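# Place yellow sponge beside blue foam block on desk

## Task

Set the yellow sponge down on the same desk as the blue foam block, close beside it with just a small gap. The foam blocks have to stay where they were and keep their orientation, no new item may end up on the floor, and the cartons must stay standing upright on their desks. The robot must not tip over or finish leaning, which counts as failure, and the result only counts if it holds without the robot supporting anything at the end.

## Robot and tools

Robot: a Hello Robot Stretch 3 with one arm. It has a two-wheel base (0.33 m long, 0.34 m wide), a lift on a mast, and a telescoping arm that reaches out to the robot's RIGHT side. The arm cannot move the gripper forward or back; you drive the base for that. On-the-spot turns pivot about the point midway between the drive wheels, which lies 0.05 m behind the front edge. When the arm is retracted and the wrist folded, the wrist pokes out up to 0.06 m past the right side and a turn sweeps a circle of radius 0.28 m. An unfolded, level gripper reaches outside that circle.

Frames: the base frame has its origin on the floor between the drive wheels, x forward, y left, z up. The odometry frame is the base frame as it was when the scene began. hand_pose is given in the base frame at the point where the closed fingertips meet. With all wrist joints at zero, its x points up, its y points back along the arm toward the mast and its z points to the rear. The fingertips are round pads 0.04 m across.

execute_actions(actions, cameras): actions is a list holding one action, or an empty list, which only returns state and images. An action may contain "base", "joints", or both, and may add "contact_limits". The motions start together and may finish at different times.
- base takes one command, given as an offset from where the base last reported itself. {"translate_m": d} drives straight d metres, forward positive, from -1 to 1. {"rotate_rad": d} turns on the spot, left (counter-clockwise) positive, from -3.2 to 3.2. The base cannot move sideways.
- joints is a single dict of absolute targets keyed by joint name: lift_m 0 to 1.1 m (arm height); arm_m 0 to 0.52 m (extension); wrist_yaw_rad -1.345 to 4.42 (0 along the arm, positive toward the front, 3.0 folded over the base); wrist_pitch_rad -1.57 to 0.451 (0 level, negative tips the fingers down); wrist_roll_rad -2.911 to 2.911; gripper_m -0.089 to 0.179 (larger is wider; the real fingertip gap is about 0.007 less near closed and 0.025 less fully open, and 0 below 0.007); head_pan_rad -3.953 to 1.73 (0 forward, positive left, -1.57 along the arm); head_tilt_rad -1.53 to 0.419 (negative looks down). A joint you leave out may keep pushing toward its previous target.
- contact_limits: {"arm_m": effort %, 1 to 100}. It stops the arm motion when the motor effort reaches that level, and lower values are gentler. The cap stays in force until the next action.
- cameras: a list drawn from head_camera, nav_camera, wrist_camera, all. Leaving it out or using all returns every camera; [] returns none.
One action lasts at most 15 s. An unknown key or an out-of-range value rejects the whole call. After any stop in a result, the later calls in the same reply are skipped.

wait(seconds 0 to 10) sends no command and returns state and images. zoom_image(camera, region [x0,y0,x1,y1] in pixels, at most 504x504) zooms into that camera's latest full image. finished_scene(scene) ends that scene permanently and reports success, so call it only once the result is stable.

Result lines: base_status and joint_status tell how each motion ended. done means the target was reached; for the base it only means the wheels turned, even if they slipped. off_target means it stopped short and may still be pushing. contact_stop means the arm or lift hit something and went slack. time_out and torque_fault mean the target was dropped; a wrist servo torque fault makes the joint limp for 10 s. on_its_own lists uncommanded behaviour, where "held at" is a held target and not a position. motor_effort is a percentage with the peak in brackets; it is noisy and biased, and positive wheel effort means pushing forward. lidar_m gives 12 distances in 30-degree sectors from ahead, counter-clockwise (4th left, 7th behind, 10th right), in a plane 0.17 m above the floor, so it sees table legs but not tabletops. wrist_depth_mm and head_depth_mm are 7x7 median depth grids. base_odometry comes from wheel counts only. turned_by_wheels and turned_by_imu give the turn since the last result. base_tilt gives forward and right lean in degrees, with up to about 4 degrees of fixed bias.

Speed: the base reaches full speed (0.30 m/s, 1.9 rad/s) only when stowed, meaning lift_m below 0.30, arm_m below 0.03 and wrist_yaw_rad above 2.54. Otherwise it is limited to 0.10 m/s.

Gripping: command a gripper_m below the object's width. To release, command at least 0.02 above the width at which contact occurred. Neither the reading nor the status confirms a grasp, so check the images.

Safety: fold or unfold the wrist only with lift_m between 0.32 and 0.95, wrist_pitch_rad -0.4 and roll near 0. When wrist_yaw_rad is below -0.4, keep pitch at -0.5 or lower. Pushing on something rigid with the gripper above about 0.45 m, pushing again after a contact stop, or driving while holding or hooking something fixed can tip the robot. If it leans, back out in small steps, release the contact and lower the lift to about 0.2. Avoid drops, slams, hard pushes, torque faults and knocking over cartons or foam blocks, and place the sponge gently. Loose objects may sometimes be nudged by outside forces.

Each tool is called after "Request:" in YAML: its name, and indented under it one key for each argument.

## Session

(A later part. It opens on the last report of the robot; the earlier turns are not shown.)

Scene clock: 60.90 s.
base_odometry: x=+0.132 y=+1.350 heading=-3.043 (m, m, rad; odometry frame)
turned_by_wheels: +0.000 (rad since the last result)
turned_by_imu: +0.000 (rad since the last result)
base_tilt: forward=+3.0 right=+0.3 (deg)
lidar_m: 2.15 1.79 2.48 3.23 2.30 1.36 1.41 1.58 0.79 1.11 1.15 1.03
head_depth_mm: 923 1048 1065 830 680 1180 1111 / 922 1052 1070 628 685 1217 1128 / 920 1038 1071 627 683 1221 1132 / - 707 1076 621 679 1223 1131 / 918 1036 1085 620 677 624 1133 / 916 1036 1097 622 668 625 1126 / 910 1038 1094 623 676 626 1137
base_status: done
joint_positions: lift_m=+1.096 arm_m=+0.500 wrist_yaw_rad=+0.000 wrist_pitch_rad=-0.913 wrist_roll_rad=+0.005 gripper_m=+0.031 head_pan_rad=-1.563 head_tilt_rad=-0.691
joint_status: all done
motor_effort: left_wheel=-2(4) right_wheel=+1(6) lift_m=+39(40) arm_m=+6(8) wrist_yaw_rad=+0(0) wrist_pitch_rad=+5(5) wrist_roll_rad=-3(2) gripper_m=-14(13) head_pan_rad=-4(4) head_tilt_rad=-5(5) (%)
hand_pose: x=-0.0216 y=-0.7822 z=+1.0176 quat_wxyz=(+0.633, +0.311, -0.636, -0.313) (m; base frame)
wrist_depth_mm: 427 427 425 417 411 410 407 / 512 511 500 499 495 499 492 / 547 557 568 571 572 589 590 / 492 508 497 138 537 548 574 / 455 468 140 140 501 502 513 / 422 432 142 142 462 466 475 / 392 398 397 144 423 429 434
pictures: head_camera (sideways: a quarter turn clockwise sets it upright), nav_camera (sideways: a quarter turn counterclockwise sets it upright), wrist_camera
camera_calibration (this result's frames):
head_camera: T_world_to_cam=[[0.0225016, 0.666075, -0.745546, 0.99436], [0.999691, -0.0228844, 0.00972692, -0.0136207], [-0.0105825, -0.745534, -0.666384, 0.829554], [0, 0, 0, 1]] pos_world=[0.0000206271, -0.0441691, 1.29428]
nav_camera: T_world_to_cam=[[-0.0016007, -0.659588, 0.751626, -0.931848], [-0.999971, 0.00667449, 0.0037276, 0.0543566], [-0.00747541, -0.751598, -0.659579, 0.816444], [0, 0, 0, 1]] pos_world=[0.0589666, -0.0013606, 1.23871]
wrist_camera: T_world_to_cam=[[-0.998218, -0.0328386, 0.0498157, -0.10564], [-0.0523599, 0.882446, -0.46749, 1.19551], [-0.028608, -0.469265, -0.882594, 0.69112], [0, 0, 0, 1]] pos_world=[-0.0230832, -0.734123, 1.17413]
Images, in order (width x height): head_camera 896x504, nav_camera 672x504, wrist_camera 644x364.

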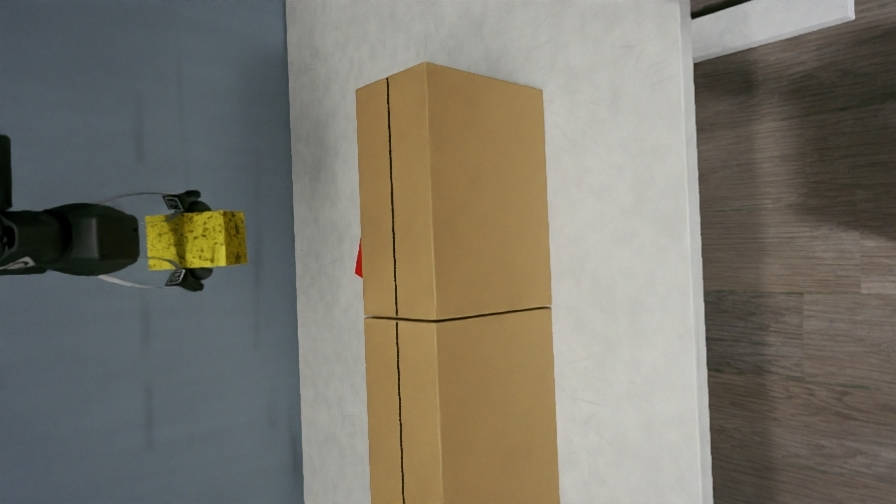

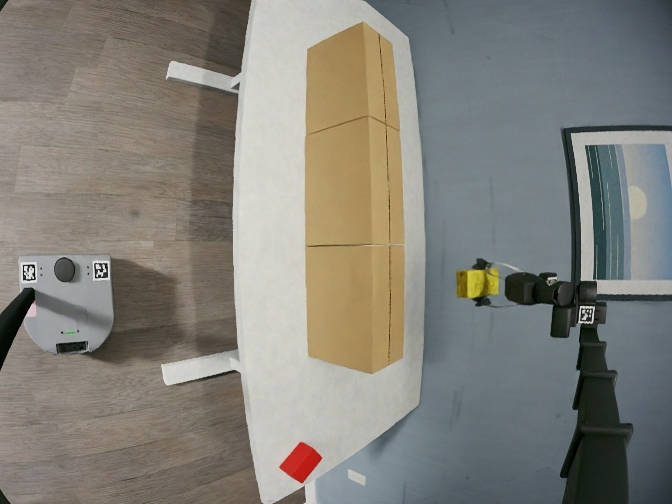

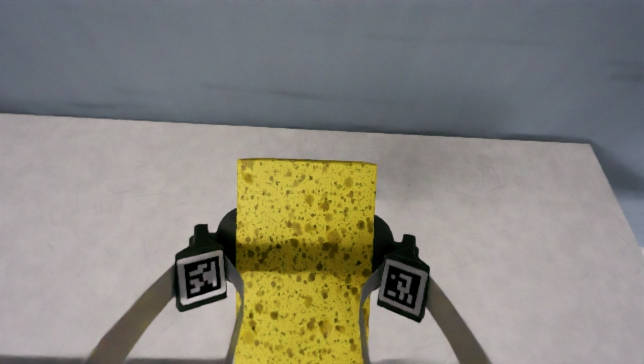

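Request:
execute_actions:
  actions:
    - {"base":{"translate_m":0.4}}
  cameras: ["wrist_camera"]

Request:
execute_actions:
  actions:
    - {"base":{"translate_m":0.45},"joints":{"arm_m":0}}
  cameras: []

Request:
execute_actions:
  actions:
    - {"base":{"rotate_rad":1.57}}
  cameras: []

Request:
execute_actions:
  actions:
    - {"base":{"translate_m":0.6}}
  cameras: ["nav_camera"]

Scene clock: 67.60 s.
base_odometry: x=-0.266 y=+1.311 heading=-3.043 (m, m, rad; odometry frame)
turned_by_wheels: +0.000 (rad since the last result)
turned_by_imu: -0.002 (rad since the last result)
base_tilt: forward=+3.0 right=+0.3 (deg)
lidar_m: 1.75 1.42 2.01 3.22 2.84 2.05 1.75 1.05 1.15 1.11 0.77 1.57
head_depth_mm: 920 1052 1067 626 680 1212 1129 / 926 1049 1070 622 676 1221 1125 / 920 1044 1073 618 678 1222 1129 / - 707 1079 619 672 622 1136 / 920 1032 1083 617 673 626 1131 / 908 1036 1095 621 675 624 1138 / 905 1030 1097 851 693 627 1117
base_status: done
joint_positions: lift_m=+1.096 arm_m=+0.500 wrist_yaw_rad=+0.000 wrist_pitch_rad=-0.913 wrist_roll_rad=+0.005 gripper_m=+0.031 head_pan_rad=-1.563 head_tilt_rad=-0.691
joint_status: not commanded
motor_effort: left_wheel=-1(3) right_wheel=+1(6) lift_m=+40(40) arm_m=+6(7) wrist_yaw_rad=+0(0) wrist_pitch_rad=+5(5) wrist_roll_rad=-3(3) gripper_m=-13(14) head_pan_rad=-4(3) head_tilt_rad=-5(5) (%)
hand_pose: x=-0.0216 y=-0.7822 z=+1.0176 quat_wxyz=(+0.633, +0.311, -0.636, -0.313) (m; base frame)
wrist_depth_mm: 429 421 425 416 414 413 407 / 517 508 497 499 494 491 487 / 547 551 574 572 582 577 589 / 500 507 492 138 536 545 564 / 459 464 140 140 505 499 512 / 423 431 141 142 456 461 476 / 398 401 398 144 417 425 411
pictures: wrist_camera
camera_calibration (this result's frames):
wrist_camera: T_world_to_cam=[[-0.998218, -0.0328383, 0.0498157, -0.10564], [-0.0523596, 0.882446, -0.46749, 1.19551], [-0.0286081, -0.469265, -0.882594, 0.69112], [0, 0, 0, 1]] pos_world=[-0.0230833, -0.734123, 1.17413]
Images, in order (width x height): wrist_camera 644x364.

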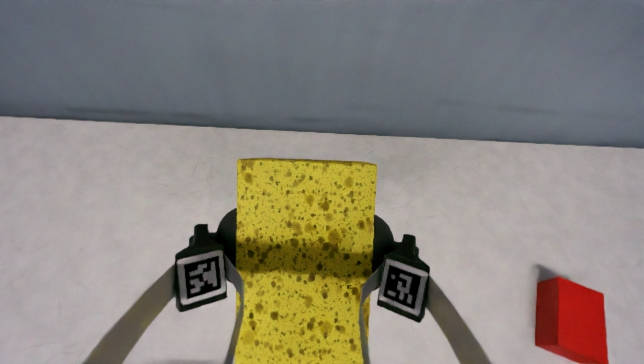

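Scene clock: 73.17 s.
base_odometry: x=-0.714 y=+1.266 heading=-3.043 (m, m, rad; odometry frame)
turned_by_wheels: +0.000 (rad since the last result)
turned_by_imu: -0.001 (rad since the last result)
base_tilt: forward=+3.0 right=+0.2 (deg)
lidar_m: 1.30 1.02 1.47 3.18 3.50 2.45 2.19 1.43 1.15 0.66 1.15 1.35
head_depth_mm: - - - - 632 619 1129 / - - - - - 917 1128 / - - - - - 900 1129 / 918 1001 - - 646 624 1126 / 914 1038 1147 933 706 1224 1134 / 907 1037 1190 1415 1533 1309 1131 / 906 1029 1193 1413 1558 1301 1137
base_status: done
joint_positions: lift_m=+1.096 arm_m=+0.003 wrist_yaw_rad=+0.000 wrist_pitch_rad=-0.913 wrist_roll_rad=+0.005 gripper_m=+0.031 head_pan_rad=-1.563 head_tilt_rad=-0.691
joint_status: all done
joint sent to its limit — the command would take arm_m past its lower limit, so that joint was sent only as far as its limit.
motor_effort: left_wheel=-2(3) right_wheel=+1(4) lift_m=+39(40) arm_m=-4(4) wrist_yaw_rad=+0(1) wrist_pitch_rad=+5(5) wrist_roll_rad=-2(3) gripper_m=-14(14) head_pan_rad=-4(3) head_tilt_rad=-5(5) (%)
hand_pose: x=-0.0216 y=-0.2858 z=+1.0176 quat_wxyz=(+0.633, +0.311, -0.636, -0.313) (m; base frame)
wrist_depth_mm: 980 963 978 743 758 781 813 / - - - 661 670 439 428 / - - - 587 594 438 398 / - - - 138 540 520 518 / - - 140 140 498 512 517 / - - 142 142 476 489 491 / - - - 144 - - -
pictures: none
No camera images: the call's "cameras" was empty. Leave "cameras" out to get every camera's image.

Scene clock: 76.60 s.
base_odometry: x=-0.714 y=+1.266 heading=-1.473 (m, m, rad; odometry frame)
turned_by_wheels: +1.570 (rad since the last result)
turned_by_imu: +1.563 (rad since the last result)
base_tilt: forward=+2.9 right=+0.2 (deg)
lidar_m: 3.20 3.42 2.44 2.20 1.58 1.15 0.66 1.15 1.35 1.30 1.02 1.47
head_depth_mm: - - - - 1410 1298 1118 / - - - - - 1290 1131 / - - - - - 1291 1131 / 1068 1176 - - 1445 1296 1126 / 1071 1215 1407 1649 1542 1307 1137 / 1071 1217 1403 1647 1554 1302 1140 / 1067 1211 1402 1648 1565 1316 1141
base_status: done
joint_positions: lift_m=+1.096 arm_m=+0.003 wrist_yaw_rad=+0.000 wrist_pitch_rad=-0.913 wrist_roll_rad=+0.005 gripper_m=+0.031 head_pan_rad=-1.563 head_tilt_rad=-0.691
joint_status: not commanded
motor_effort: left_wheel=-1(6) right_wheel=+1(5) lift_m=+40(40) arm_m=-3(4) wrist_yaw_rad=+1(1) wrist_pitch_rad=+5(5) wrist_roll_rad=-2(2) gripper_m=-14(13) head_pan_rad=-4(4) head_tilt_rad=-4(5) (%)
hand_pose: x=-0.0216 y=-0.2858 z=+1.0176 quat_wxyz=(+0.633, +0.311, -0.636, -0.313) (m; base frame)
wrist_depth_mm: 670 - - - - - - / 620 - - - - - - / - - - - - - - / - - - 138 - - - / - - 140 140 - - - / - - 142 142 - - - / - - - 144 - - -
pictures: none
No camera images: the call's "cameras" was empty. Leave "cameras" out to get every camera's image.

Scene clock: 83.67 s.
base_odometry: x=-0.655 y=+0.669 heading=-1.473 (m, m, rad; odometry frame)
turned_by_wheels: +0.000 (rad since the last result)
turned_by_imu: +0.000 (rad since the last result)
base_tilt: forward=+3.0 right=+0.2 (deg)
lidar_m: 2.60 2.89 2.56 2.18 1.81 1.78 1.26 1.77 1.34 0.84 0.97 0.96
head_depth_mm: - - - - 1422 1291 1120 / - - - - - 1289 1129 / - - - - - 1280 1130 / 1086 1173 - - 1355 1276 1133 / 1073 1219 1084 831 1429 1305 1140 / 1069 1212 751 772 1432 1302 1140 / 1071 1211 752 764 1443 1317 1139
base_status: done
joint_positions: lift_m=+1.096 arm_m=+0.003 wrist_yaw_rad=+0.000 wrist_pitch_rad=-0.913 wrist_roll_rad=+0.005 gripper_m=+0.031 head_pan_rad=-1.563 head_tilt_rad=-0.691
joint_status: not commanded
motor_effort: left_wheel=-2(3) right_wheel=+0(5) lift_m=+40(39) arm_m=-5(4) wrist_yaw_rad=+0(0) wrist_pitch_rad=+6(6) wrist_roll_rad=-2(2) gripper_m=-14(13) head_pan_rad=-3(4) head_tilt_rad=-5(4) (%)
hand_pose: x=-0.0216 y=-0.2858 z=+1.0176 quat_wxyz=(+0.633, +0.311, -0.636, -0.313) (m; base frame)
wrist_depth_mm: 428 436 560 732 - - - / 507 510 567 645 - - - / 537 554 569 586 - - - / - - 530 138 - - - / - - 140 140 - - - / - - 142 142 - - - / - - - 145 - - -
pictures: nav_camera (sideways: a quarter turn counterclockwise sets it upright)
camera_calibration (this result's frames):
nav_camera: T_world_to_cam=[[-0.00160264, -0.65959, 0.751624, -0.931845], [-0.999971, 0.00667746, 0.00372766, 0.0543565], [-0.00747766, -0.751596, -0.659582, 0.816448], [0, 0, 0, 1]] pos_world=[0.0589666, -0.00136053, 1.23871]
Images, in order (width x height): nav_camera 672x504.

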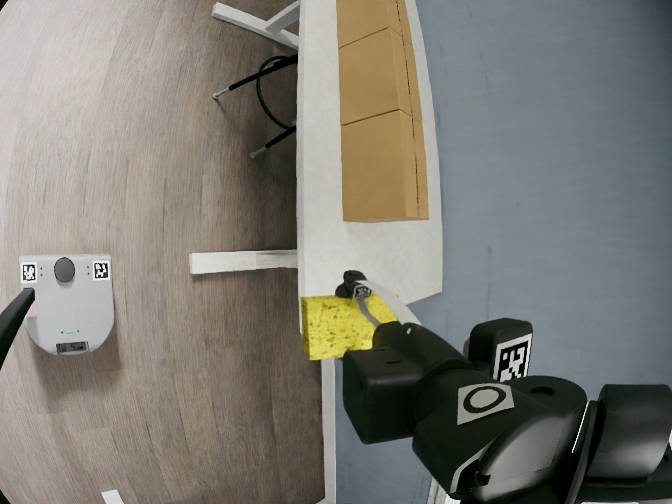

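From here look along behind the cartons with wrist yawed forward.

Request:
execute_actions:
  actions:
    - {"base":{"translate_m":-0.1},"joints":{"arm_m":0.52,"wrist_yaw_rad":0.9,"wrist_pitch_rad":-0.5}}
  cameras: ["wrist_camera"]

Scene clock: 89.53 s.
base_odometry: x=-0.665 y=+0.769 heading=-1.473 (m, m, rad; odometry frame)
turned_by_wheels: +0.000 (rad since the last result)
turned_by_imu: +0.000 (rad since the last result)
base_tilt: forward=+3.0 right=+0.2 (deg)
lidar_m: 2.70 2.98 2.27 2.16 1.72 1.67 1.16 1.67 1.34 0.84 1.03 1.04
head_depth_mm: 1078 1206 1419 1700 1542 1292 1125 / 1077 1228 1425 1670 1533 1299 1132 / 1080 1220 1420 1670 1537 1300 1132 / 1115 1213 1181 865 1423 1302 1137 / 1054 1218 1087 839 1336 1291 1133 / 1039 1214 1091 826 1441 1301 1134 / 1063 1202 772 769 1448 1314 1137
base_status: done
joint_positions: lift_m=+1.096 arm_m=+0.520 wrist_yaw_rad=+0.899 wrist_pitch_rad=-0.519 wrist_roll_rad=+0.005 gripper_m=+0.031 head_pan_rad=-1.563 head_tilt_rad=-0.692
joint_status: all done
motor_effort: left_wheel=-1(6) right_wheel=+1(1) lift_m=+39(40) arm_m=+7(10) wrist_yaw_rad=+2(2) wrist_pitch_rad=+9(9) wrist_roll_rad=-2(2) gripper_m=-14(14) head_pan_rad=-4(4) head_tilt_rad=-4(4) (%)
hand_pose: x=+0.1433 y=-0.7957 z=+1.0870 quat_wxyz=(+0.694, +0.461, -0.538, +0.132) (m; base frame)
wrist_depth_mm: - - - 833 622 492 415 / 771 - - 934 666 520 428 / 568 912 955 963 704 547 450 / 465 719 719 138 752 584 476 / 401 414 139 140 718 619 497 / 351 349 142 142 594 587 524 / 307 302 308 144 498 522 542
pictures: wrist_camera
camera_calibration (this result's frames):
wrist_camera: T_world_to_cam=[[-0.612235, -0.788481, 0.0588767, -0.611416], [-0.530637, 0.354538, -0.769887, 1.22558], [0.586167, -0.502594, -0.635458, 0.367493], [0, 0, 0, 1]] pos_world=[0.060598, -0.731906, 1.21309]
Images, in order (width x height): wrist_camera 644x364.

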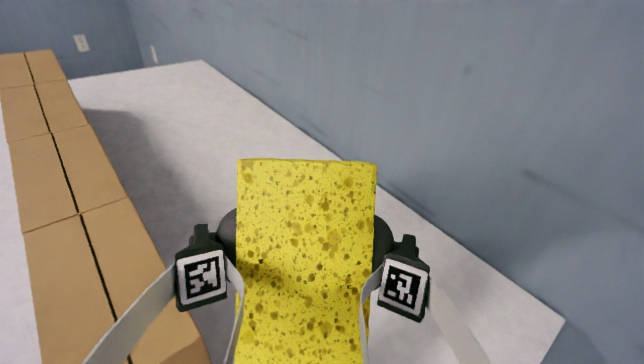

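Request:
execute_actions:
  actions:
    - {"base":{"translate_m":1},"joints":{"arm_m":0,"wrist_yaw_rad":0,"wrist_pitch_rad":-0.9}}
  cameras: []

Request:
execute_actions:
  actions:
    - {"base":{"translate_m":1}}
  cameras: []

Request:
execute_actions:
  actions:
    - {"base":{"rotate_rad":1.57}}
  cameras: []

Request:
execute_actions:
  actions:
    - {"base":{"translate_m":0.3},"joints":{"arm_m":0.52,"wrist_yaw_rad":0.9,"wrist_pitch_rad":-0.5}}
  cameras: ["nav_camera","wrist_camera"]

Scene clock: 102.57 s.
base_odometry: x=-0.568 y=-0.226 heading=-1.473 (m, m, rad; odometry frame)
turned_by_wheels: +0.000 (rad since the last result)
turned_by_imu: +0.000 (rad since the last result)
base_tilt: forward=+3.0 right=+0.2 (deg)
lidar_m: 1.70 2.13 2.55 2.20 2.52 2.51 2.16 1.21 0.90 0.63 0.88 1.82
head_depth_mm: - - - - 1423 1289 1125 / - - - - - 1291 1129 / - - - - - 1270 1128 / 1077 1177 - - 712 1300 1135 / 1071 1211 745 746 747 1307 1132 / 1071 1202 751 743 751 1282 1137 / 1066 1208 1095 825 754 1316 1144
base_status: done
joint_positions: lift_m=+1.096 arm_m=+0.003 wrist_yaw_rad=+0.001 wrist_pitch_rad=-0.909 wrist_roll_rad=+0.004 gripper_m=+0.031 head_pan_rad=-1.563 head_tilt_rad=-0.692
joint_status: all done
joint sent to its limit — the command would take arm_m past its lower limit, so that joint was sent only as far as its limit.
motor_effort: left_wheel=-2(3) right_wheel=+1(6) lift_m=+40(40) arm_m=-4(4) wrist_yaw_rad=+0(1) wrist_pitch_rad=+4(7) wrist_roll_rad=-2(2) gripper_m=-13(13) head_pan_rad=-4(4) head_tilt_rad=-5(5) (%)
hand_pose: x=-0.0214 y=-0.2866 z=+1.0181 quat_wxyz=(+0.634, +0.310, -0.636, -0.311) (m; base frame)
wrist_depth_mm: - 440 430 443 461 470 489 / 633 591 483 476 478 479 483 / 551 555 568 570 577 595 592 / 520 520 515 137 543 562 572 / - - 140 140 - - - / - - 142 142 - - - / - - - 144 - - -
pictures: none
No camera images: the call's "cameras" was empty. Leave "cameras" out to get every camera's image.

Scene clock: 113.63 s.
base_odometry: x=-0.470 y=-1.222 heading=-1.473 (m, m, rad; odometry frame)
turned_by_wheels: +0.000 (rad since the last result)
turned_by_imu: +0.001 (rad since the last result)
base_tilt: forward=+2.9 right=+0.3 (deg)
lidar_m: 0.70 1.21 1.45 2.46 2.55 3.43 3.17 1.26 1.02 1.29 1.34 1.20
head_depth_mm: - - - - 1416 1291 1132 / - - - - - 1283 1126 / - - - - - 1294 1135 / 1077 1152 - - 1438 1301 1128 / 1063 1208 1388 1651 1546 1307 1137 / 1070 1203 1393 1651 1542 1310 1132 / 1055 1208 1386 1640 1552 1320 1142
base_status: done
joint_positions: lift_m=+1.096 arm_m=+0.003 wrist_yaw_rad=+0.001 wrist_pitch_rad=-0.909 wrist_roll_rad=+0.004 gripper_m=+0.031 head_pan_rad=-1.563 head_tilt_rad=-0.692
joint_status: not commanded
motor_effort: left_wheel=-2(4) right_wheel=+1(4) lift_m=+40(39) arm_m=-4(4) wrist_yaw_rad=-1(0) wrist_pitch_rad=+3(4) wrist_roll_rad=-2(2) gripper_m=-14(14) head_pan_rad=-3(4) head_tilt_rad=-4(5) (%)
hand_pose: x=-0.0214 y=-0.2866 z=+1.0181 quat_wxyz=(+0.634, +0.310, -0.636, -0.311) (m; base frame)
wrist_depth_mm: - - - - - 848 821 / - - - - - - 720 / - - - - - - 642 / - - - 138 - - 584 / - - 140 140 - - - / - - 142 142 - - - / - - - 144 - - -
pictures: none
No camera images: the call's "cameras" was empty. Leave "cameras" out to get every camera's image.

Scene clock: 117.07 s.
base_odometry: x=-0.470 y=-1.222 heading=+0.097 (m, m, rad; odometry frame)
turned_by_wheels: +1.570 (rad since the last result)
turned_by_imu: +1.563 (rad since the last result)
base_tilt: forward=+3.0 right=+0.2 (deg)
lidar_m: 2.45 2.53 3.43 3.15 1.26 1.02 1.29 1.33 1.21 0.70 1.20 1.45
head_depth_mm: - - - - 1417 1299 1121 / - - - - - 1296 1135 / - - - - - 1288 1134 / 968 1025 - - 1078 1270 1112 / 958 918 652 506 1498 1298 1143 / 953 922 654 507 1501 1307 1137 / 955 924 657 511 1523 1327 1134
base_status: done
joint_positions: lift_m=+1.096 arm_m=+0.003 wrist_yaw_rad=+0.001 wrist_pitch_rad=-0.909 wrist_roll_rad=+0.004 gripper_m=+0.031 head_pan_rad=-1.563 head_tilt_rad=-0.692
joint_status: not commanded
motor_effort: left_wheel=-1(7) right_wheel=+1(4) lift_m=+39(40) arm_m=-4(5) wrist_yaw_rad=-1(1) wrist_pitch_rad=+4(4) wrist_roll_rad=-2(2) gripper_m=-14(13) head_pan_rad=-3(3) head_tilt_rad=-4(5) (%)
hand_pose: x=-0.0214 y=-0.2866 z=+1.0181 quat_wxyz=(+0.634, +0.310, -0.636, -0.311) (m; base frame)
wrist_depth_mm: 332 344 358 368 - - 993 / 303 307 316 323 - - - / 273 278 287 290 - - - / 267 261 259 138 - - - / - - 140 140 - - - / - - 141 142 - - - / - - - 144 - - -
pictures: none
No camera images: the call's "cameras" was empty. Leave "cameras" out to get every camera's image.

Scene clock: 122.03 s.
base_odometry: x=-0.172 y=-1.193 heading=+0.097 (m, m, rad; odometry frame)
turned_by_wheels: +0.000 (rad since the last result)
turned_by_imu: +0.000 (rad since the last result)
base_tilt: forward=+2.9 right=+0.1 (deg)
lidar_m: 2.16 2.23 2.83 3.17 2.26 1.27 1.59 1.65 0.73 1.16 1.20 1.19
head_depth_mm: 968 892 639 500 1521 1309 1127 / 967 902 640 502 1168 1271 1107 / 964 903 646 502 1494 1301 1128 / 988 860 649 503 1494 1307 1131 / 939 638 653 505 1509 1310 1130 / 923 624 639 507 1508 1311 1131 / 953 606 630 508 1522 1316 1145
base_status: done
joint_positions: lift_m=+1.097 arm_m=+0.519 wrist_yaw_rad=+0.910 wrist_pitch_rad=-0.479 wrist_roll_rad=+0.004 gripper_m=+0.031 head_pan_rad=-1.563 head_tilt_rad=-0.692
joint_status: all done
motor_effort: left_wheel=+0(5) right_wheel=+0(8) lift_m=+34(39) arm_m=+9(11) wrist_yaw_rad=-9(8) wrist_pitch_rad=-9(10) wrist_roll_rad=-2(3) gripper_m=-15(14) head_pan_rad=-4(4) head_tilt_rad=-4(4) (%)
hand_pose: x=+0.1494 y=-0.7973 z=+1.0960 quat_wxyz=(+0.690, +0.453, -0.544, +0.150) (m; base frame)
wrist_depth_mm: - - 955 633 478 383 318 / 720 759 789 693 501 398 324 / 528 542 585 601 545 417 343 / 419 434 250 468 484 440 358 / 344 201 152 151 404 412 373 / 169 175 124 127 340 338 353 / 148 149 110 110 155 290 295
pictures: nav_camera (sideways: a quarter turn counterclockwise sets it upright), wrist_camera
camera_calibration (this result's frames):
nav_camera: T_world_to_cam=[[-0.00163708, -0.659748, 0.751485, -0.931665], [-0.99997, 0.00673068, 0.00373064, 0.0543526], [-0.00751929, -0.751457, -0.659739, 0.816653], [0, 0, 0, 1]] pos_world=[0.0589664, -0.00135014, 1.23871]
wrist_camera: T_world_to_cam=[[-0.605171, -0.79387, 0.0594884, -0.615496], [-0.509465, 0.32878, -0.795204, 1.24036], [0.61173, -0.511542, -0.603417, 0.322765], [0, 0, 0, 1]] pos_world=[0.061996, -0.731322, 1.21772]
Images, in order (width x height): nav_camera 672x504, wrist_camera 644x364.

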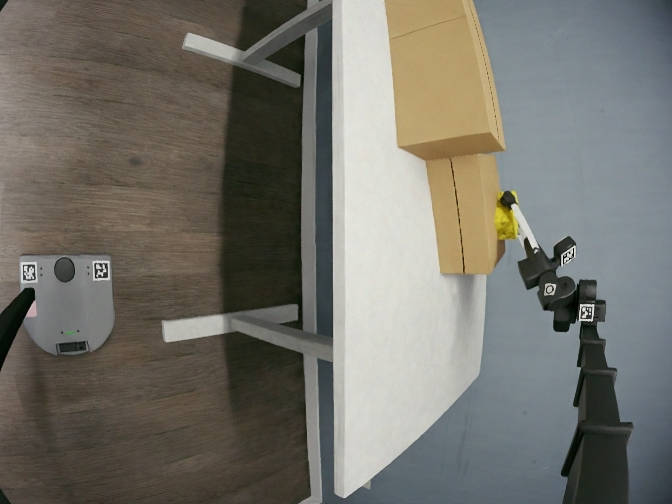

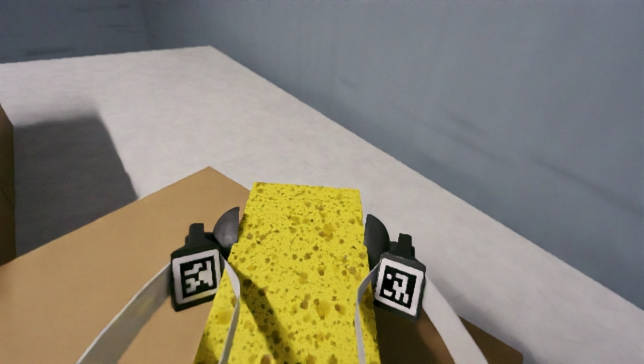

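Request:
execute_actions:
  actions:
    - {"base":{"translate_m":-0.25},"joints":{"wrist_pitch_rad":-0.2,"wrist_yaw_rad":0.7,"head_pan_rad":-1.2,"head_tilt_rad":-0.4}}
  cameras: ["head_camera","wrist_camera"]

Scene clock: 127.27 s.
base_odometry: x=-0.421 y=-1.217 heading=+0.097 (m, m, rad; odometry frame)
turned_by_wheels: +0.000 (rad since the last result)
turned_by_imu: +0.001 (rad since the last result)
base_tilt: forward=+3.0 right=+0.2 (deg)
lidar_m: 2.40 2.49 3.02 3.15 1.30 1.06 1.34 1.39 1.21 0.70 1.20 1.41
head_depth_mm: 911 961 1061 778 554 430 1249 / 933 1002 1048 781 557 448 1222 / 967 1044 1122 786 560 465 1297 / 1000 1090 1150 747 562 484 1297 / 1039 1126 1195 748 566 1485 1303 / 1073 1173 1241 752 570 1538 1307 / 1108 1214 1273 724 572 1611 1308
base_status: done
joint_positions: lift_m=+1.097 arm_m=+0.520 wrist_yaw_rad=+0.702 wrist_pitch_rad=-0.224 wrist_roll_rad=+0.004 gripper_m=+0.031 head_pan_rad=-1.207 head_tilt_rad=-0.409
joint_status: all done
motor_effort: left_wheel=-1(4) right_wheel=+0(4) lift_m=+34(34) arm_m=+6(9) wrist_yaw_rad=-1(12) wrist_pitch_rad=+10(11) wrist_roll_rad=-2(2) gripper_m=-14(14) head_pan_rad=+5(34) head_tilt_rad=+5(30) (%)
hand_pose: x=+0.1364 y=-0.8514 z=+1.1550 quat_wxyz=(+0.686, +0.316, -0.634, +0.167) (m; base frame)
wrist_depth_mm: - 868 628 490 400 340 296 / - 920 672 509 419 353 307 / - 995 710 547 438 368 314 / 702 724 722 178 459 379 325 / 304 326 156 149 462 397 334 / 242 258 128 130 459 410 351 / 214 293 115 113 356 396 362
pictures: head_camera (sideways: a quarter turn clockwise sets it upright), wrist_camera
camera_calibration (this result's frames):
head_camera: T_world_to_cam=[[-0.127727, 0.41312, -0.901675, 1.19884], [0.943583, 0.330657, 0.0178338, -0.0238378], [0.305513, -0.848527, -0.432047, 0.522749], [0, 0, 0, 1]] pos_world=[0.0159112, -0.0438185, 1.30724]
wrist_camera: T_world_to_cam=[[-0.766049, -0.639981, 0.0599524, -0.517354], [-0.28843, 0.258891, -0.921837, 1.35513], [0.574437, -0.723464, -0.382913, -0.0913576], [0, 0, 0, 1]] pos_world=[0.047022, -0.748022, 1.24525]
Images, in order (width x height): head_camera 896x504, wrist_camera 644x364.

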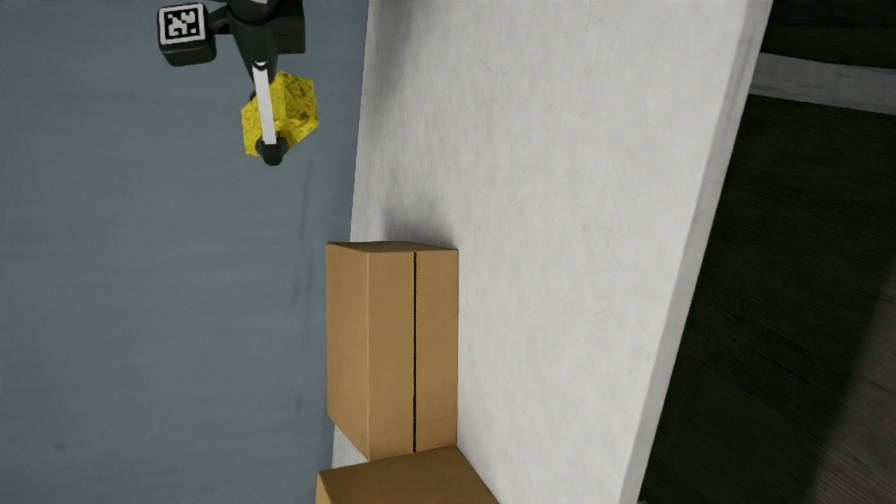

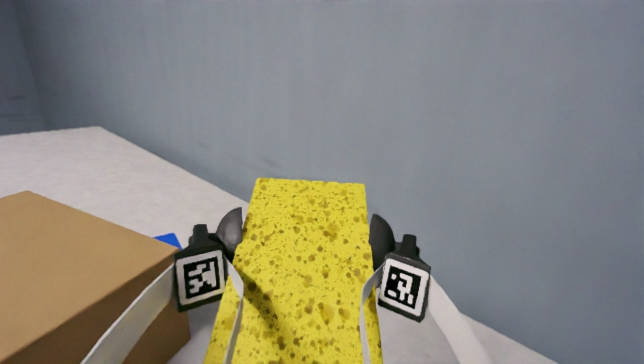

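Request:
execute_actions:
  actions:
    - {"base":{"rotate_rad":-0.45},"joints":{"arm_m":0,"wrist_yaw_rad":0,"wrist_pitch_rad":0}}
  cameras: []

Request:
execute_actions:
  actions:
    - {"base":{"translate_m":0.42}}
  cameras: []

Request:
execute_actions:
  actions:
    - {"base":{"rotate_rad":0.45},"joints":{"head_pan_rad":-1.57,"head_tilt_rad":-0.6}}
  cameras: []

Request:
execute_actions:
  actions:
    - {"joints":{"arm_m":0.4,"wrist_pitch_rad":-0.2}}

Scene clock: 136.87 s.
base_odometry: x=-0.421 y=-1.217 heading=-0.353 (m, m, rad; odometry frame)
turned_by_wheels: -0.450 (rad since the last result)
turned_by_imu: -0.447 (rad since the last result)
base_tilt: forward=+3.0 right=+0.2 (deg)
lidar_m: 1.40 2.41 2.51 3.42 3.62 1.29 1.06 1.34 1.42 1.18 0.70 1.23
head_depth_mm: 982 1068 1141 1289 1449 1543 1289 / 972 1051 1149 1277 1392 1442 1293 / 961 1043 1138 1221 561 464 1288 / 951 1025 1110 798 567 467 1236 / 939 1013 1087 806 567 453 1300 / 929 1005 1079 809 568 455 1308 / 915 992 1073 815 575 455 1312
base_status: done
joint_positions: lift_m=+1.097 arm_m=+0.003 wrist_yaw_rad=+0.000 wrist_pitch_rad=-0.024 wrist_roll_rad=+0.004 gripper_m=+0.031 head_pan_rad=-1.207 head_tilt_rad=-0.408
joint_status: all done
joint sent to its limit — the command would take arm_m past its lower limit, so that joint was sent only as far as its limit.
motor_effort: left_wheel=+1(8) right_wheel=-2(9) lift_m=+34(34) arm_m=-4(6) wrist_yaw_rad=+1(3) wrist_pitch_rad=+10(11) wrist_roll_rad=-2(2) gripper_m=-14(14) head_pan_rad=+5(5) head_tilt_rad=+4(5) (%)
hand_pose: x=-0.0215 y=-0.4038 z=+1.2052 quat_wxyz=(+0.706, +0.009, -0.708, -0.009) (m; base frame)
wrist_depth_mm: 705 774 868 990 - - 996 / 722 801 907 - - - - / 738 823 948 - - - 988 / 773 846 970 177 - - 980 / 756 846 155 150 - - 974 / 575 603 128 129 - - - / 450 471 115 113 - - 995
pictures: none
No camera images: the call's "cameras" was empty. Leave "cameras" out to get every camera's image.

Scene clock: 142.20 s.
base_odometry: x=-0.027 y=-1.362 heading=-0.353 (m, m, rad; odometry frame)
turned_by_wheels: +0.000 (rad since the last result)
turned_by_imu: +0.000 (rad since the last result)
base_tilt: forward=+3.0 right=+0.2 (deg)
lidar_m: 0.99 2.02 2.16 2.89 3.83 1.69 1.47 1.72 1.29 0.63 0.98 1.04
head_depth_mm: 820 895 954 737 554 431 353 / 809 883 959 783 559 433 354 / 800 866 948 560 540 436 355 / 793 863 935 529 523 436 355 / 781 853 921 533 506 439 358 / 779 843 918 536 486 440 359 / 768 831 899 539 435 405 360
base_status: done
joint_positions: lift_m=+1.097 arm_m=+0.003 wrist_yaw_rad=+0.000 wrist_pitch_rad=-0.024 wrist_roll_rad=+0.004 gripper_m=+0.031 head_pan_rad=-1.207 head_tilt_rad=-0.408
joint_status: not commanded
motor_effort: left_wheel=+1(6) right_wheel=-2(2) lift_m=+34(34) arm_m=-3(5) wrist_yaw_rad=-1(1) wrist_pitch_rad=+10(10) wrist_roll_rad=-2(2) gripper_m=-14(14) head_pan_rad=+4(4) head_tilt_rad=+5(5) (%)
hand_pose: x=-0.0215 y=-0.4038 z=+1.2052 quat_wxyz=(+0.706, +0.009, -0.708, -0.009) (m; base frame)
wrist_depth_mm: 566 618 714 822 950 - - / 575 645 726 823 989 - - / 595 661 768 856 - - - / 614 681 748 178 - - - / 636 695 154 150 - - - / 356 391 128 130 - - - / 278 311 115 113 469 - -
pictures: none
No camera images: the call's "cameras" was empty. Leave "cameras" out to get every camera's image.

Scene clock: 143.87 s.
base_odometry: x=-0.027 y=-1.362 heading=+0.097 (m, m, rad; odometry frame)
turned_by_wheels: +0.450 (rad since the last result)
turned_by_imu: +0.448 (rad since the last result)
base_tilt: forward=+2.9 right=+0.2 (deg)
lidar_m: 2.02 2.11 2.85 3.46 1.69 1.47 1.71 1.39 0.63 0.98 1.02 0.98
head_depth_mm: - - - - 422 369 327 / - - - - - 370 329 / - - - - - 370 329 / - - - 517 439 371 323 / 791 870 522 509 453 373 324 / 790 876 525 470 441 374 325 / 789 879 391 356 406 375 326
base_status: done
joint_positions: lift_m=+1.097 arm_m=+0.003 wrist_yaw_rad=+0.000 wrist_pitch_rad=-0.024 wrist_roll_rad=+0.004 gripper_m=+0.031 head_pan_rad=-1.563 head_tilt_rad=-0.592
joint_status: all done
motor_effort: left_wheel=-2(7) right_wheel=+1(5) lift_m=+34(34) arm_m=-4(5) wrist_yaw_rad=+1(1) wrist_pitch_rad=+10(10) wrist_roll_rad=-2(2) gripper_m=-13(14) head_pan_rad=-4(33) head_tilt_rad=-4(23) (%)
hand_pose: x=-0.0215 y=-0.4038 z=+1.2052 quat_wxyz=(+0.706, +0.009, -0.708, -0.009) (m; base frame)
wrist_depth_mm: 667 673 675 688 689 707 709 / 684 703 717 718 722 725 756 / 712 724 726 742 748 737 736 / 753 732 753 177 752 776 774 / 744 767 155 149 796 805 814 / 574 600 128 129 688 700 834 / 203 286 115 113 457 516 841
pictures: none
No camera images: the call's "cameras" was empty. Leave "cameras" out to get every camera's image.

Scene clock: 148.00 s.
base_odometry: x=-0.027 y=-1.362 heading=+0.097 (m, m, rad; odometry frame)
turned_by_wheels: +0.000 (rad since the last result)
turned_by_imu: +0.000 (rad since the last result)
base_tilt: forward=+2.9 right=+0.2 (deg)
lidar_m: 2.02 2.11 2.84 3.46 1.69 1.47 1.72 1.39 0.63 0.98 1.02 0.98
head_depth_mm: 810 890 775 568 446 368 328 / 791 890 739 549 448 369 329 / - 880 516 533 449 371 323 / 802 898 519 519 451 372 323 / 790 882 522 509 452 373 324 / 788 878 525 469 441 375 325 / 788 874 389 357 404 376 326
base_status: not commanded
joint_positions: lift_m=+1.097 arm_m=+0.400 wrist_yaw_rad=+0.000 wrist_pitch_rad=-0.218 wrist_roll_rad=+0.004 gripper_m=+0.031 head_pan_rad=-1.563 head_tilt_rad=-0.593
joint_status: all done
motor_effort: left_wheel=-2(2) right_wheel=+1(2) lift_m=+34(34) arm_m=+6(6) wrist_yaw_rad=+0(1) wrist_pitch_rad=+7(9) wrist_roll_rad=-2(2) gripper_m=-13(14) head_pan_rad=-3(4) head_tilt_rad=-4(4) (%)
hand_pose: x=-0.0215 y=-0.7896 z=+1.1564 quat_wxyz=(+0.702, +0.077, -0.704, -0.077) (m; base frame)
wrist_depth_mm: 293 294 297 298 301 303 304 / 313 312 315 317 321 320 321 / 330 333 335 335 340 339 343 / 353 353 351 178 364 364 368 / 377 379 155 150 383 394 393 / 409 404 128 130 412 422 427 / 335 350 115 113 356 384 391
pictures: head_camera (sideways: a quarter turn clockwise sets it upright), nav_camera (sideways: a quarter turn counterclockwise sets it upright), wrist_camera
camera_calibration (this result's frames):
head_camera: T_world_to_cam=[[0.0230568, 0.589312, -0.807576, 1.07521], [0.999683, -0.021733, 0.0126824, -0.0174698], [-0.0100771, -0.807613, -0.589627, 0.729703], [0, 0, 0, 1]] pos_world=[0.0000265962, -0.0446988, 1.29879]
nav_camera: T_world_to_cam=[[-0.0021606, -0.582256, 0.813003, -1.01185], [-0.999973, 0.00692878, 0.00230476, 0.0562086], [-0.00697508, -0.812976, -0.582255, 0.715854], [0, 0, 0, 1]] pos_world=[0.059014, -0.00757358, 1.23932]
wrist_camera: T_world_to_cam=[[-0.998183, 0.00627408, 0.0599199, -0.0935372], [-0.0530847, 0.378747, -0.923977, 1.39701], [-0.0284916, -0.925479, -0.377726, -0.133854], [0, 0, 0, 1]] pos_world=[-0.0230211, -0.652406, 1.24585]
Images, in order (width x height): head_camera 896x504, nav_camera 672x504, wrist_camera 644x364.

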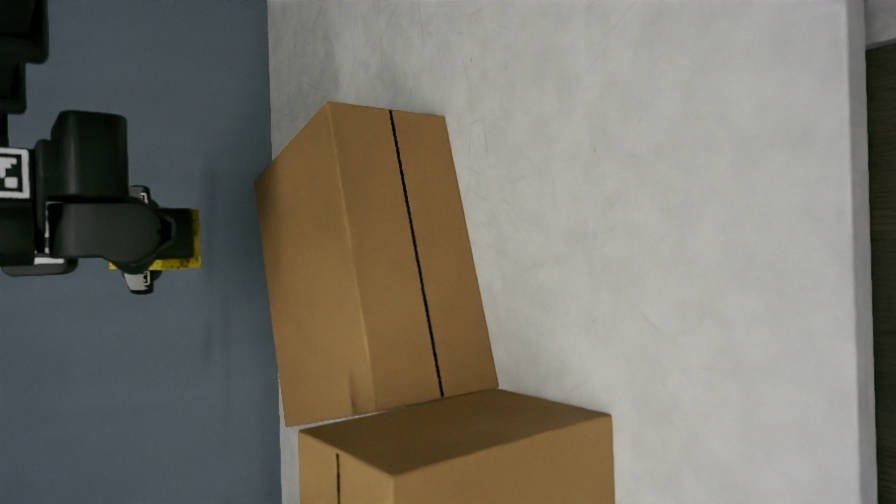

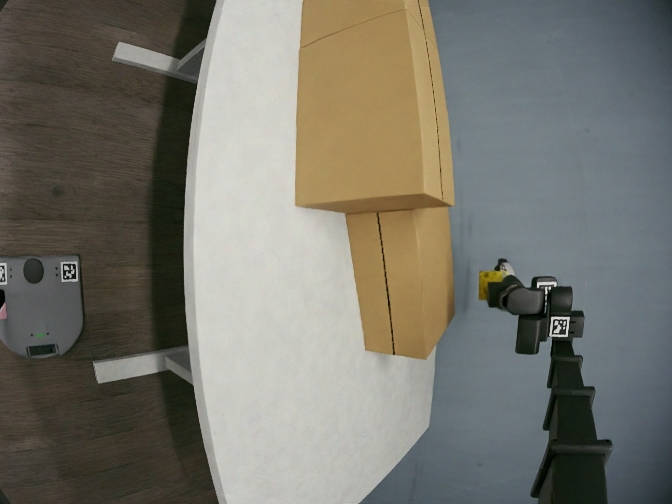

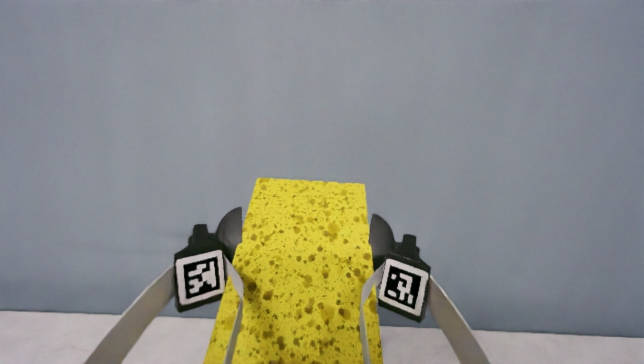

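Request:
execute_actions:
  actions:
    - {"joints":{"arm_m":0.33}}
  cameras: []

Request:
execute_actions:
  actions:
    - {"joints":{"wrist_pitch_rad":-0.55}}
  cameras: []

Request:
execute_actions:
  actions:
    - {"joints":{"arm_m":0.03,"head_tilt_rad":-0.9}}
  cameras: []

Request:
execute_actions:
  actions:
    - {"joints":{"wrist_pitch_rad":-0.1}}
  cameras: []

Request:
execute_actions:
  actions:
    - {"joints":{"arm_m":0.4}}
  cameras: []

Request:
execute_actions:
  actions:
    - {"joints":{"wrist_pitch_rad":-0.7}}

Scene clock: 151.50 s.
base_odometry: x=-0.027 y=-1.362 heading=+0.097 (m, m, rad; odometry frame)
turned_by_wheels: +0.000 (rad since the last result)
turned_by_imu: +0.000 (rad since the last result)
base_tilt: forward=+3.0 right=+0.2 (deg)
lidar_m: 2.02 2.11 2.85 3.48 1.69 1.47 1.72 1.39 0.63 0.98 1.01 0.98
head_depth_mm: 807 890 775 567 447 369 328 / 784 890 741 549 448 370 329 / - 900 515 531 450 371 330 / 807 915 518 517 451 372 323 / 789 884 522 508 453 373 324 / 784 876 525 469 441 374 325 / 788 877 389 356 405 375 326
base_status: not commanded
joint_positions: lift_m=+1.097 arm_m=+0.330 wrist_yaw_rad=+0.000 wrist_pitch_rad=-0.218 wrist_roll_rad=+0.004 gripper_m=+0.031 head_pan_rad=-1.563 head_tilt_rad=-0.593
joint_status: all done
motor_effort: left_wheel=-2(2) right_wheel=+2(2) lift_m=+34(34) arm_m=-4(5) wrist_yaw_rad=+0(0) wrist_pitch_rad=+7(7) wrist_roll_rad=-2(2) gripper_m=-14(14) head_pan_rad=-4(3) head_tilt_rad=-4(4) (%)
hand_pose: x=-0.0215 y=-0.7203 z=+1.1564 quat_wxyz=(+0.702, +0.077, -0.704, -0.077) (m; base frame)
wrist_depth_mm: 356 356 358 359 361 364 365 / 376 379 382 384 383 386 393 / 401 400 406 409 411 414 412 / 426 430 429 177 434 441 442 / 453 460 155 149 459 476 484 / 409 427 128 130 490 494 507 / 338 349 115 113 358 388 393
pictures: none
No camera images: the call's "cameras" was empty. Leave "cameras" out to get every camera's image.

Scene clock: 152.30 s.
base_odometry: x=-0.027 y=-1.362 heading=+0.097 (m, m, rad; odometry frame)
turned_by_wheels: +0.000 (rad since the last result)
turned_by_imu: +0.000 (rad since the last result)
base_tilt: forward=+3.0 right=+0.2 (deg)
lidar_m: 2.02 2.11 2.85 3.48 1.69 1.47 1.72 1.39 0.63 0.98 1.02 0.98
head_depth_mm: 812 889 775 567 448 368 328 / 784 889 742 548 449 370 329 / - 889 516 532 449 370 329 / - 842 517 518 452 371 323 / 792 878 521 506 453 373 324 / 788 881 525 471 442 374 325 / 787 879 390 357 405 375 326
base_status: not commanded
joint_positions: lift_m=+1.097 arm_m=+0.330 wrist_yaw_rad=+0.000 wrist_pitch_rad=-0.481 wrist_roll_rad=+0.004 gripper_m=+0.031 head_pan_rad=-1.563 head_tilt_rad=-0.593
joint_status: wrist_pitch_rad off_target (ended at -0.481, target -0.550)
on_its_own: wrist_pitch_rad is at rest, and its effort (-30) is outside its rest range (-20 to +32)
motor_effort: left_wheel=-2(2) right_wheel=+2(1) lift_m=+34(34) arm_m=-4(4) wrist_yaw_rad=+1(0) wrist_pitch_rad=-30(31) wrist_roll_rad=-2(2) gripper_m=-14(14) head_pan_rad=-4(4) head_tilt_rad=-4(4) (%)
hand_pose: x=-0.0216 y=-0.6913 z=+1.0954 quat_wxyz=(+0.685, +0.168, -0.688, -0.169) (m; base frame)
wrist_depth_mm: 362 363 365 365 367 368 365 / 404 401 405 399 402 406 402 / 443 446 447 443 446 450 449 / 419 432 446 483 494 486 506 / 349 358 153 149 407 401 417 / 298 310 127 127 330 336 347 / 261 228 111 110 159 293 294
pictures: none
No camera images: the call's "cameras" was empty. Leave "cameras" out to get every camera's image.

Scene clock: 155.73 s.
base_odometry: x=-0.027 y=-1.362 heading=+0.097 (m, m, rad; odometry frame)
turned_by_wheels: +0.000 (rad since the last result)
turned_by_imu: +0.000 (rad since the last result)
base_tilt: forward=+3.0 right=+0.2 (deg)
lidar_m: 2.03 2.10 2.85 3.47 1.69 1.48 1.71 1.39 0.63 0.98 1.02 0.99
head_depth_mm: - - 480 409 362 1177 1082 / - - 457 409 362 1209 1114 / - - 454 410 363 1211 1122 / 479 - 461 411 364 1210 1120 / 481 448 485 412 365 1205 1094 / 483 433 469 412 365 1213 1083 / 483 346 378 413 363 1216 1094
base_status: not commanded
joint_positions: lift_m=+1.097 arm_m=+0.030 wrist_yaw_rad=-0.001 wrist_pitch_rad=-0.564 wrist_roll_rad=+0.006 gripper_m=+0.031 head_pan_rad=-1.563 head_tilt_rad=-0.889
joint_status: all done
on_its_own: wrist_pitch_rad moved -0.082 to your old target -0.550
motor_effort: left_wheel=-2(2) right_wheel=+3(3) lift_m=+33(34) arm_m=-4(9) wrist_yaw_rad=+1(7) wrist_pitch_rad=+5(35) wrist_roll_rad=-3(4) gripper_m=-14(14) head_pan_rad=-4(4) head_tilt_rad=-6(31) (%)
hand_pose: x=-0.0219 y=-0.3790 z=+1.0781 quat_wxyz=(+0.677, +0.196, -0.681, -0.198) (m; base frame)
wrist_depth_mm: 653 650 660 659 654 648 662 / 573 563 341 354 692 707 727 / 178 266 261 271 477 548 784 / 179 225 239 161 391 436 450 / 181 252 145 144 351 356 367 / 185 243 129 130 303 307 313 / 182 241 119 118 257 271 274
pictures: none
No camera images: the call's "cameras" was empty. Leave "cameras" out to get every camera's image.

Scene clock: 156.80 s.
base_odometry: x=-0.027 y=-1.362 heading=+0.097 (m, m, rad; odometry frame)
turned_by_wheels: +0.000 (rad since the last result)
turned_by_imu: +0.000 (rad since the last result)
base_tilt: forward=+2.9 right=+0.3 (deg)
lidar_m: 2.02 2.11 2.85 3.46 1.70 1.48 1.72 1.39 0.63 0.98 1.02 0.99
head_depth_mm: - 547 478 408 363 1180 1086 / - - 470 410 363 1199 1115 / - - 459 410 364 1208 1121 / - 465 482 411 365 1215 1111 / 463 450 484 412 365 1216 1089 / 482 433 471 413 366 1218 1086 / 483 346 378 414 362 1225 1091
base_status: not commanded
joint_positions: lift_m=+1.097 arm_m=+0.030 wrist_yaw_rad=-0.001 wrist_pitch_rad=-0.124 wrist_roll_rad=+0.006 gripper_m=+0.031 head_pan_rad=-1.563 head_tilt_rad=-0.889
joint_status: all done
motor_effort: left_wheel=-2(2) right_wheel=+2(2) lift_m=+33(33) arm_m=-3(4) wrist_yaw_rad=+2(2) wrist_pitch_rad=+10(10) wrist_roll_rad=-3(3) gripper_m=-14(13) head_pan_rad=-4(4) head_tilt_rad=-6(6) (%)
hand_pose: x=-0.0218 y=-0.4266 z=+1.1797 quat_wxyz=(+0.704, +0.044, -0.708, -0.045) (m; base frame)
wrist_depth_mm: 635 625 648 638 659 656 657 / 647 660 664 660 672 672 693 / 688 704 711 701 715 731 730 / 715 739 728 162 745 729 757 / 624 654 145 144 782 799 802 / 478 465 129 131 551 566 843 / 183 242 119 118 288 443 454
pictures: none
No camera images: the call's "cameras" was empty. Leave "cameras" out to get every camera's image.

Scene clock: 160.73 s.
base_odometry: x=-0.027 y=-1.362 heading=+0.097 (m, m, rad; odometry frame)
turned_by_wheels: +0.000 (rad since the last result)
turned_by_imu: +0.000 (rad since the last result)
base_tilt: forward=+3.0 right=+0.3 (deg)
lidar_m: 2.03 2.11 2.85 3.46 1.69 1.48 1.72 1.39 0.63 0.98 1.02 0.99
head_depth_mm: 738 580 480 407 362 1184 1080 / 709 534 480 409 363 1207 1114 / 475 482 482 411 364 1204 1123 / 477 467 484 410 365 1210 1122 / 479 450 485 411 365 1214 1094 / 480 434 470 411 366 1210 1084 / 482 347 377 414 361 1219 1089
base_status: not commanded
joint_positions: lift_m=+1.097 arm_m=+0.400 wrist_yaw_rad=+0.000 wrist_pitch_rad=-0.123 wrist_roll_rad=+0.006 gripper_m=+0.031 head_pan_rad=-1.563 head_tilt_rad=-0.889
joint_status: all done
motor_effort: left_wheel=-2(2) right_wheel=+3(2) lift_m=+33(33) arm_m=+6(10) wrist_yaw_rad=+1(1) wrist_pitch_rad=+9(10) wrist_roll_rad=-3(3) gripper_m=-14(14) head_pan_rad=-4(4) head_tilt_rad=-6(6) (%)
hand_pose: x=-0.0216 y=-0.7960 z=+1.1801 quat_wxyz=(+0.704, +0.043, -0.708, -0.044) (m; base frame)
wrist_depth_mm: 297 300 303 303 309 309 309 / 309 311 313 317 318 324 327 / 325 325 330 332 336 338 341 / 341 341 342 161 353 357 360 / 354 362 144 144 369 375 377 / 377 377 128 131 384 395 400 / 392 397 119 118 412 420 425
pictures: none
No camera images: the call's "cameras" was empty. Leave "cameras" out to get every camera's image.

Scene clock: 161.87 s.
base_odometry: x=-0.027 y=-1.362 heading=+0.097 (m, m, rad; odometry frame)
turned_by_wheels: +0.000 (rad since the last result)
turned_by_imu: +0.000 (rad since the last result)
base_tilt: forward=+3.0 right=+0.2 (deg)
lidar_m: 2.02 2.11 2.84 3.45 1.69 1.47 1.72 1.39 0.63 0.98 1.02 0.98
head_depth_mm: 736 580 481 408 361 1184 1080 / 712 505 481 409 362 1205 1116 / 476 470 481 410 363 1214 1127 / 478 454 484 410 365 1202 1114 / 479 441 485 411 366 1213 1084 / 481 428 470 413 366 1215 1089 / 502 348 376 413 362 1212 1098
base_status: not commanded
joint_positions: lift_m=+1.097 arm_m=+0.400 wrist_yaw_rad=+0.000 wrist_pitch_rad=-0.704 wrist_roll_rad=+0.005 gripper_m=+0.031 head_pan_rad=-1.563 head_tilt_rad=-0.889
joint_status: all done
motor_effort: left_wheel=-2(2) right_wheel=+2(2) lift_m=+33(33) arm_m=+6(6) wrist_yaw_rad=+1(1) wrist_pitch_rad=+1(9) wrist_roll_rad=-3(3) gripper_m=-14(14) head_pan_rad=-4(3) head_tilt_rad=-6(6) (%)
hand_pose: x=-0.0216 y=-0.7244 z=+1.0513 quat_wxyz=(+0.662, +0.243, -0.665, -0.245) (m; base frame)
wrist_depth_mm: 334 330 331 329 326 325 326 / 379 378 377 376 374 368 371 / 351 366 374 412 408 420 417 / 307 314 310 162 340 347 360 / 270 274 145 144 301 306 312 / 241 246 130 131 263 269 275 / 220 185 119 118 233 242 247
pictures: head_camera (sideways: a quarter turn clockwise sets it upright), nav_camera (sideways: a quarter turn counterclockwise sets it upright), wrist_camera
camera_calibration (this result's frames):
head_camera: T_world_to_cam=[[0.0215048, 0.799405, -0.600407, 0.805239], [0.9997, -0.0242168, 0.00356318, -0.00559456], [-0.0116915, -0.600304, -0.799686, 1.00292], [0, 0, 0, 1]] pos_world=[0.0000019717, -0.0417923, 1.28551]
nav_camera: T_world_to_cam=[[-0.000593935, -0.794234, 0.607611, -0.744188], [-0.999963, 0.00568216, 0.00644993, 0.0508137], [-0.0085753, -0.607585, -0.794208, 0.991536], [0, 0, 0, 1]] pos_world=[0.0588725, 0.0110938, 1.23934]
wrist_camera: T_world_to_cam=[[-0.998262, -0.0209419, 0.0550909, -0.102426], [-0.0514206, 0.766254, -0.640476, 1.25791], [-0.0288008, -0.642196, -0.765999, 0.500092], [0, 0, 0, 1]] pos_world=[-0.0231626, -0.64487, 1.19438]
Images, in order (width x height): head_camera 896x504, nav_camera 672x504, wrist_camera 644x364.

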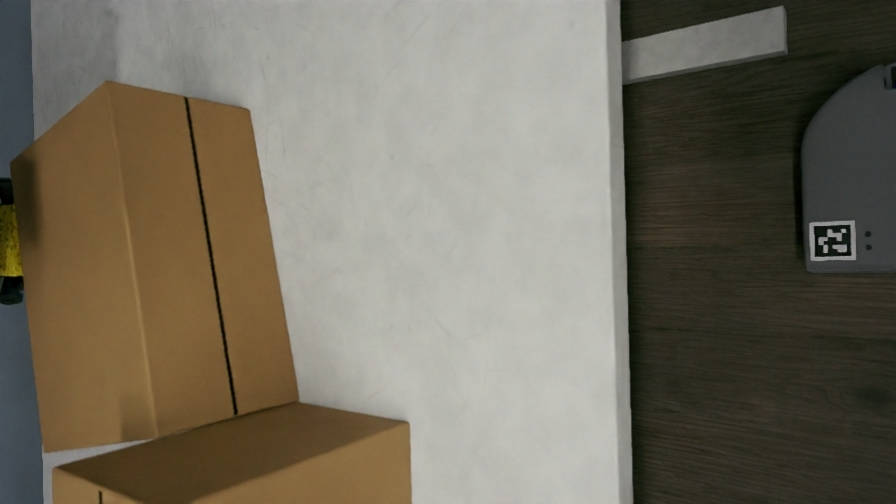

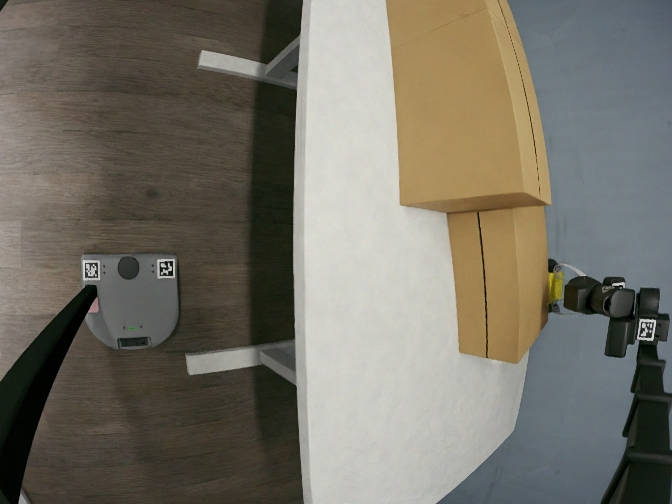

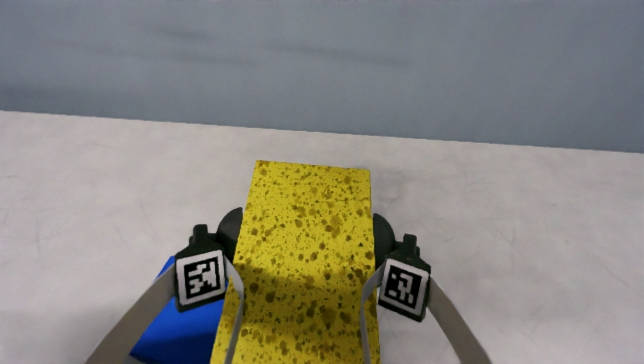

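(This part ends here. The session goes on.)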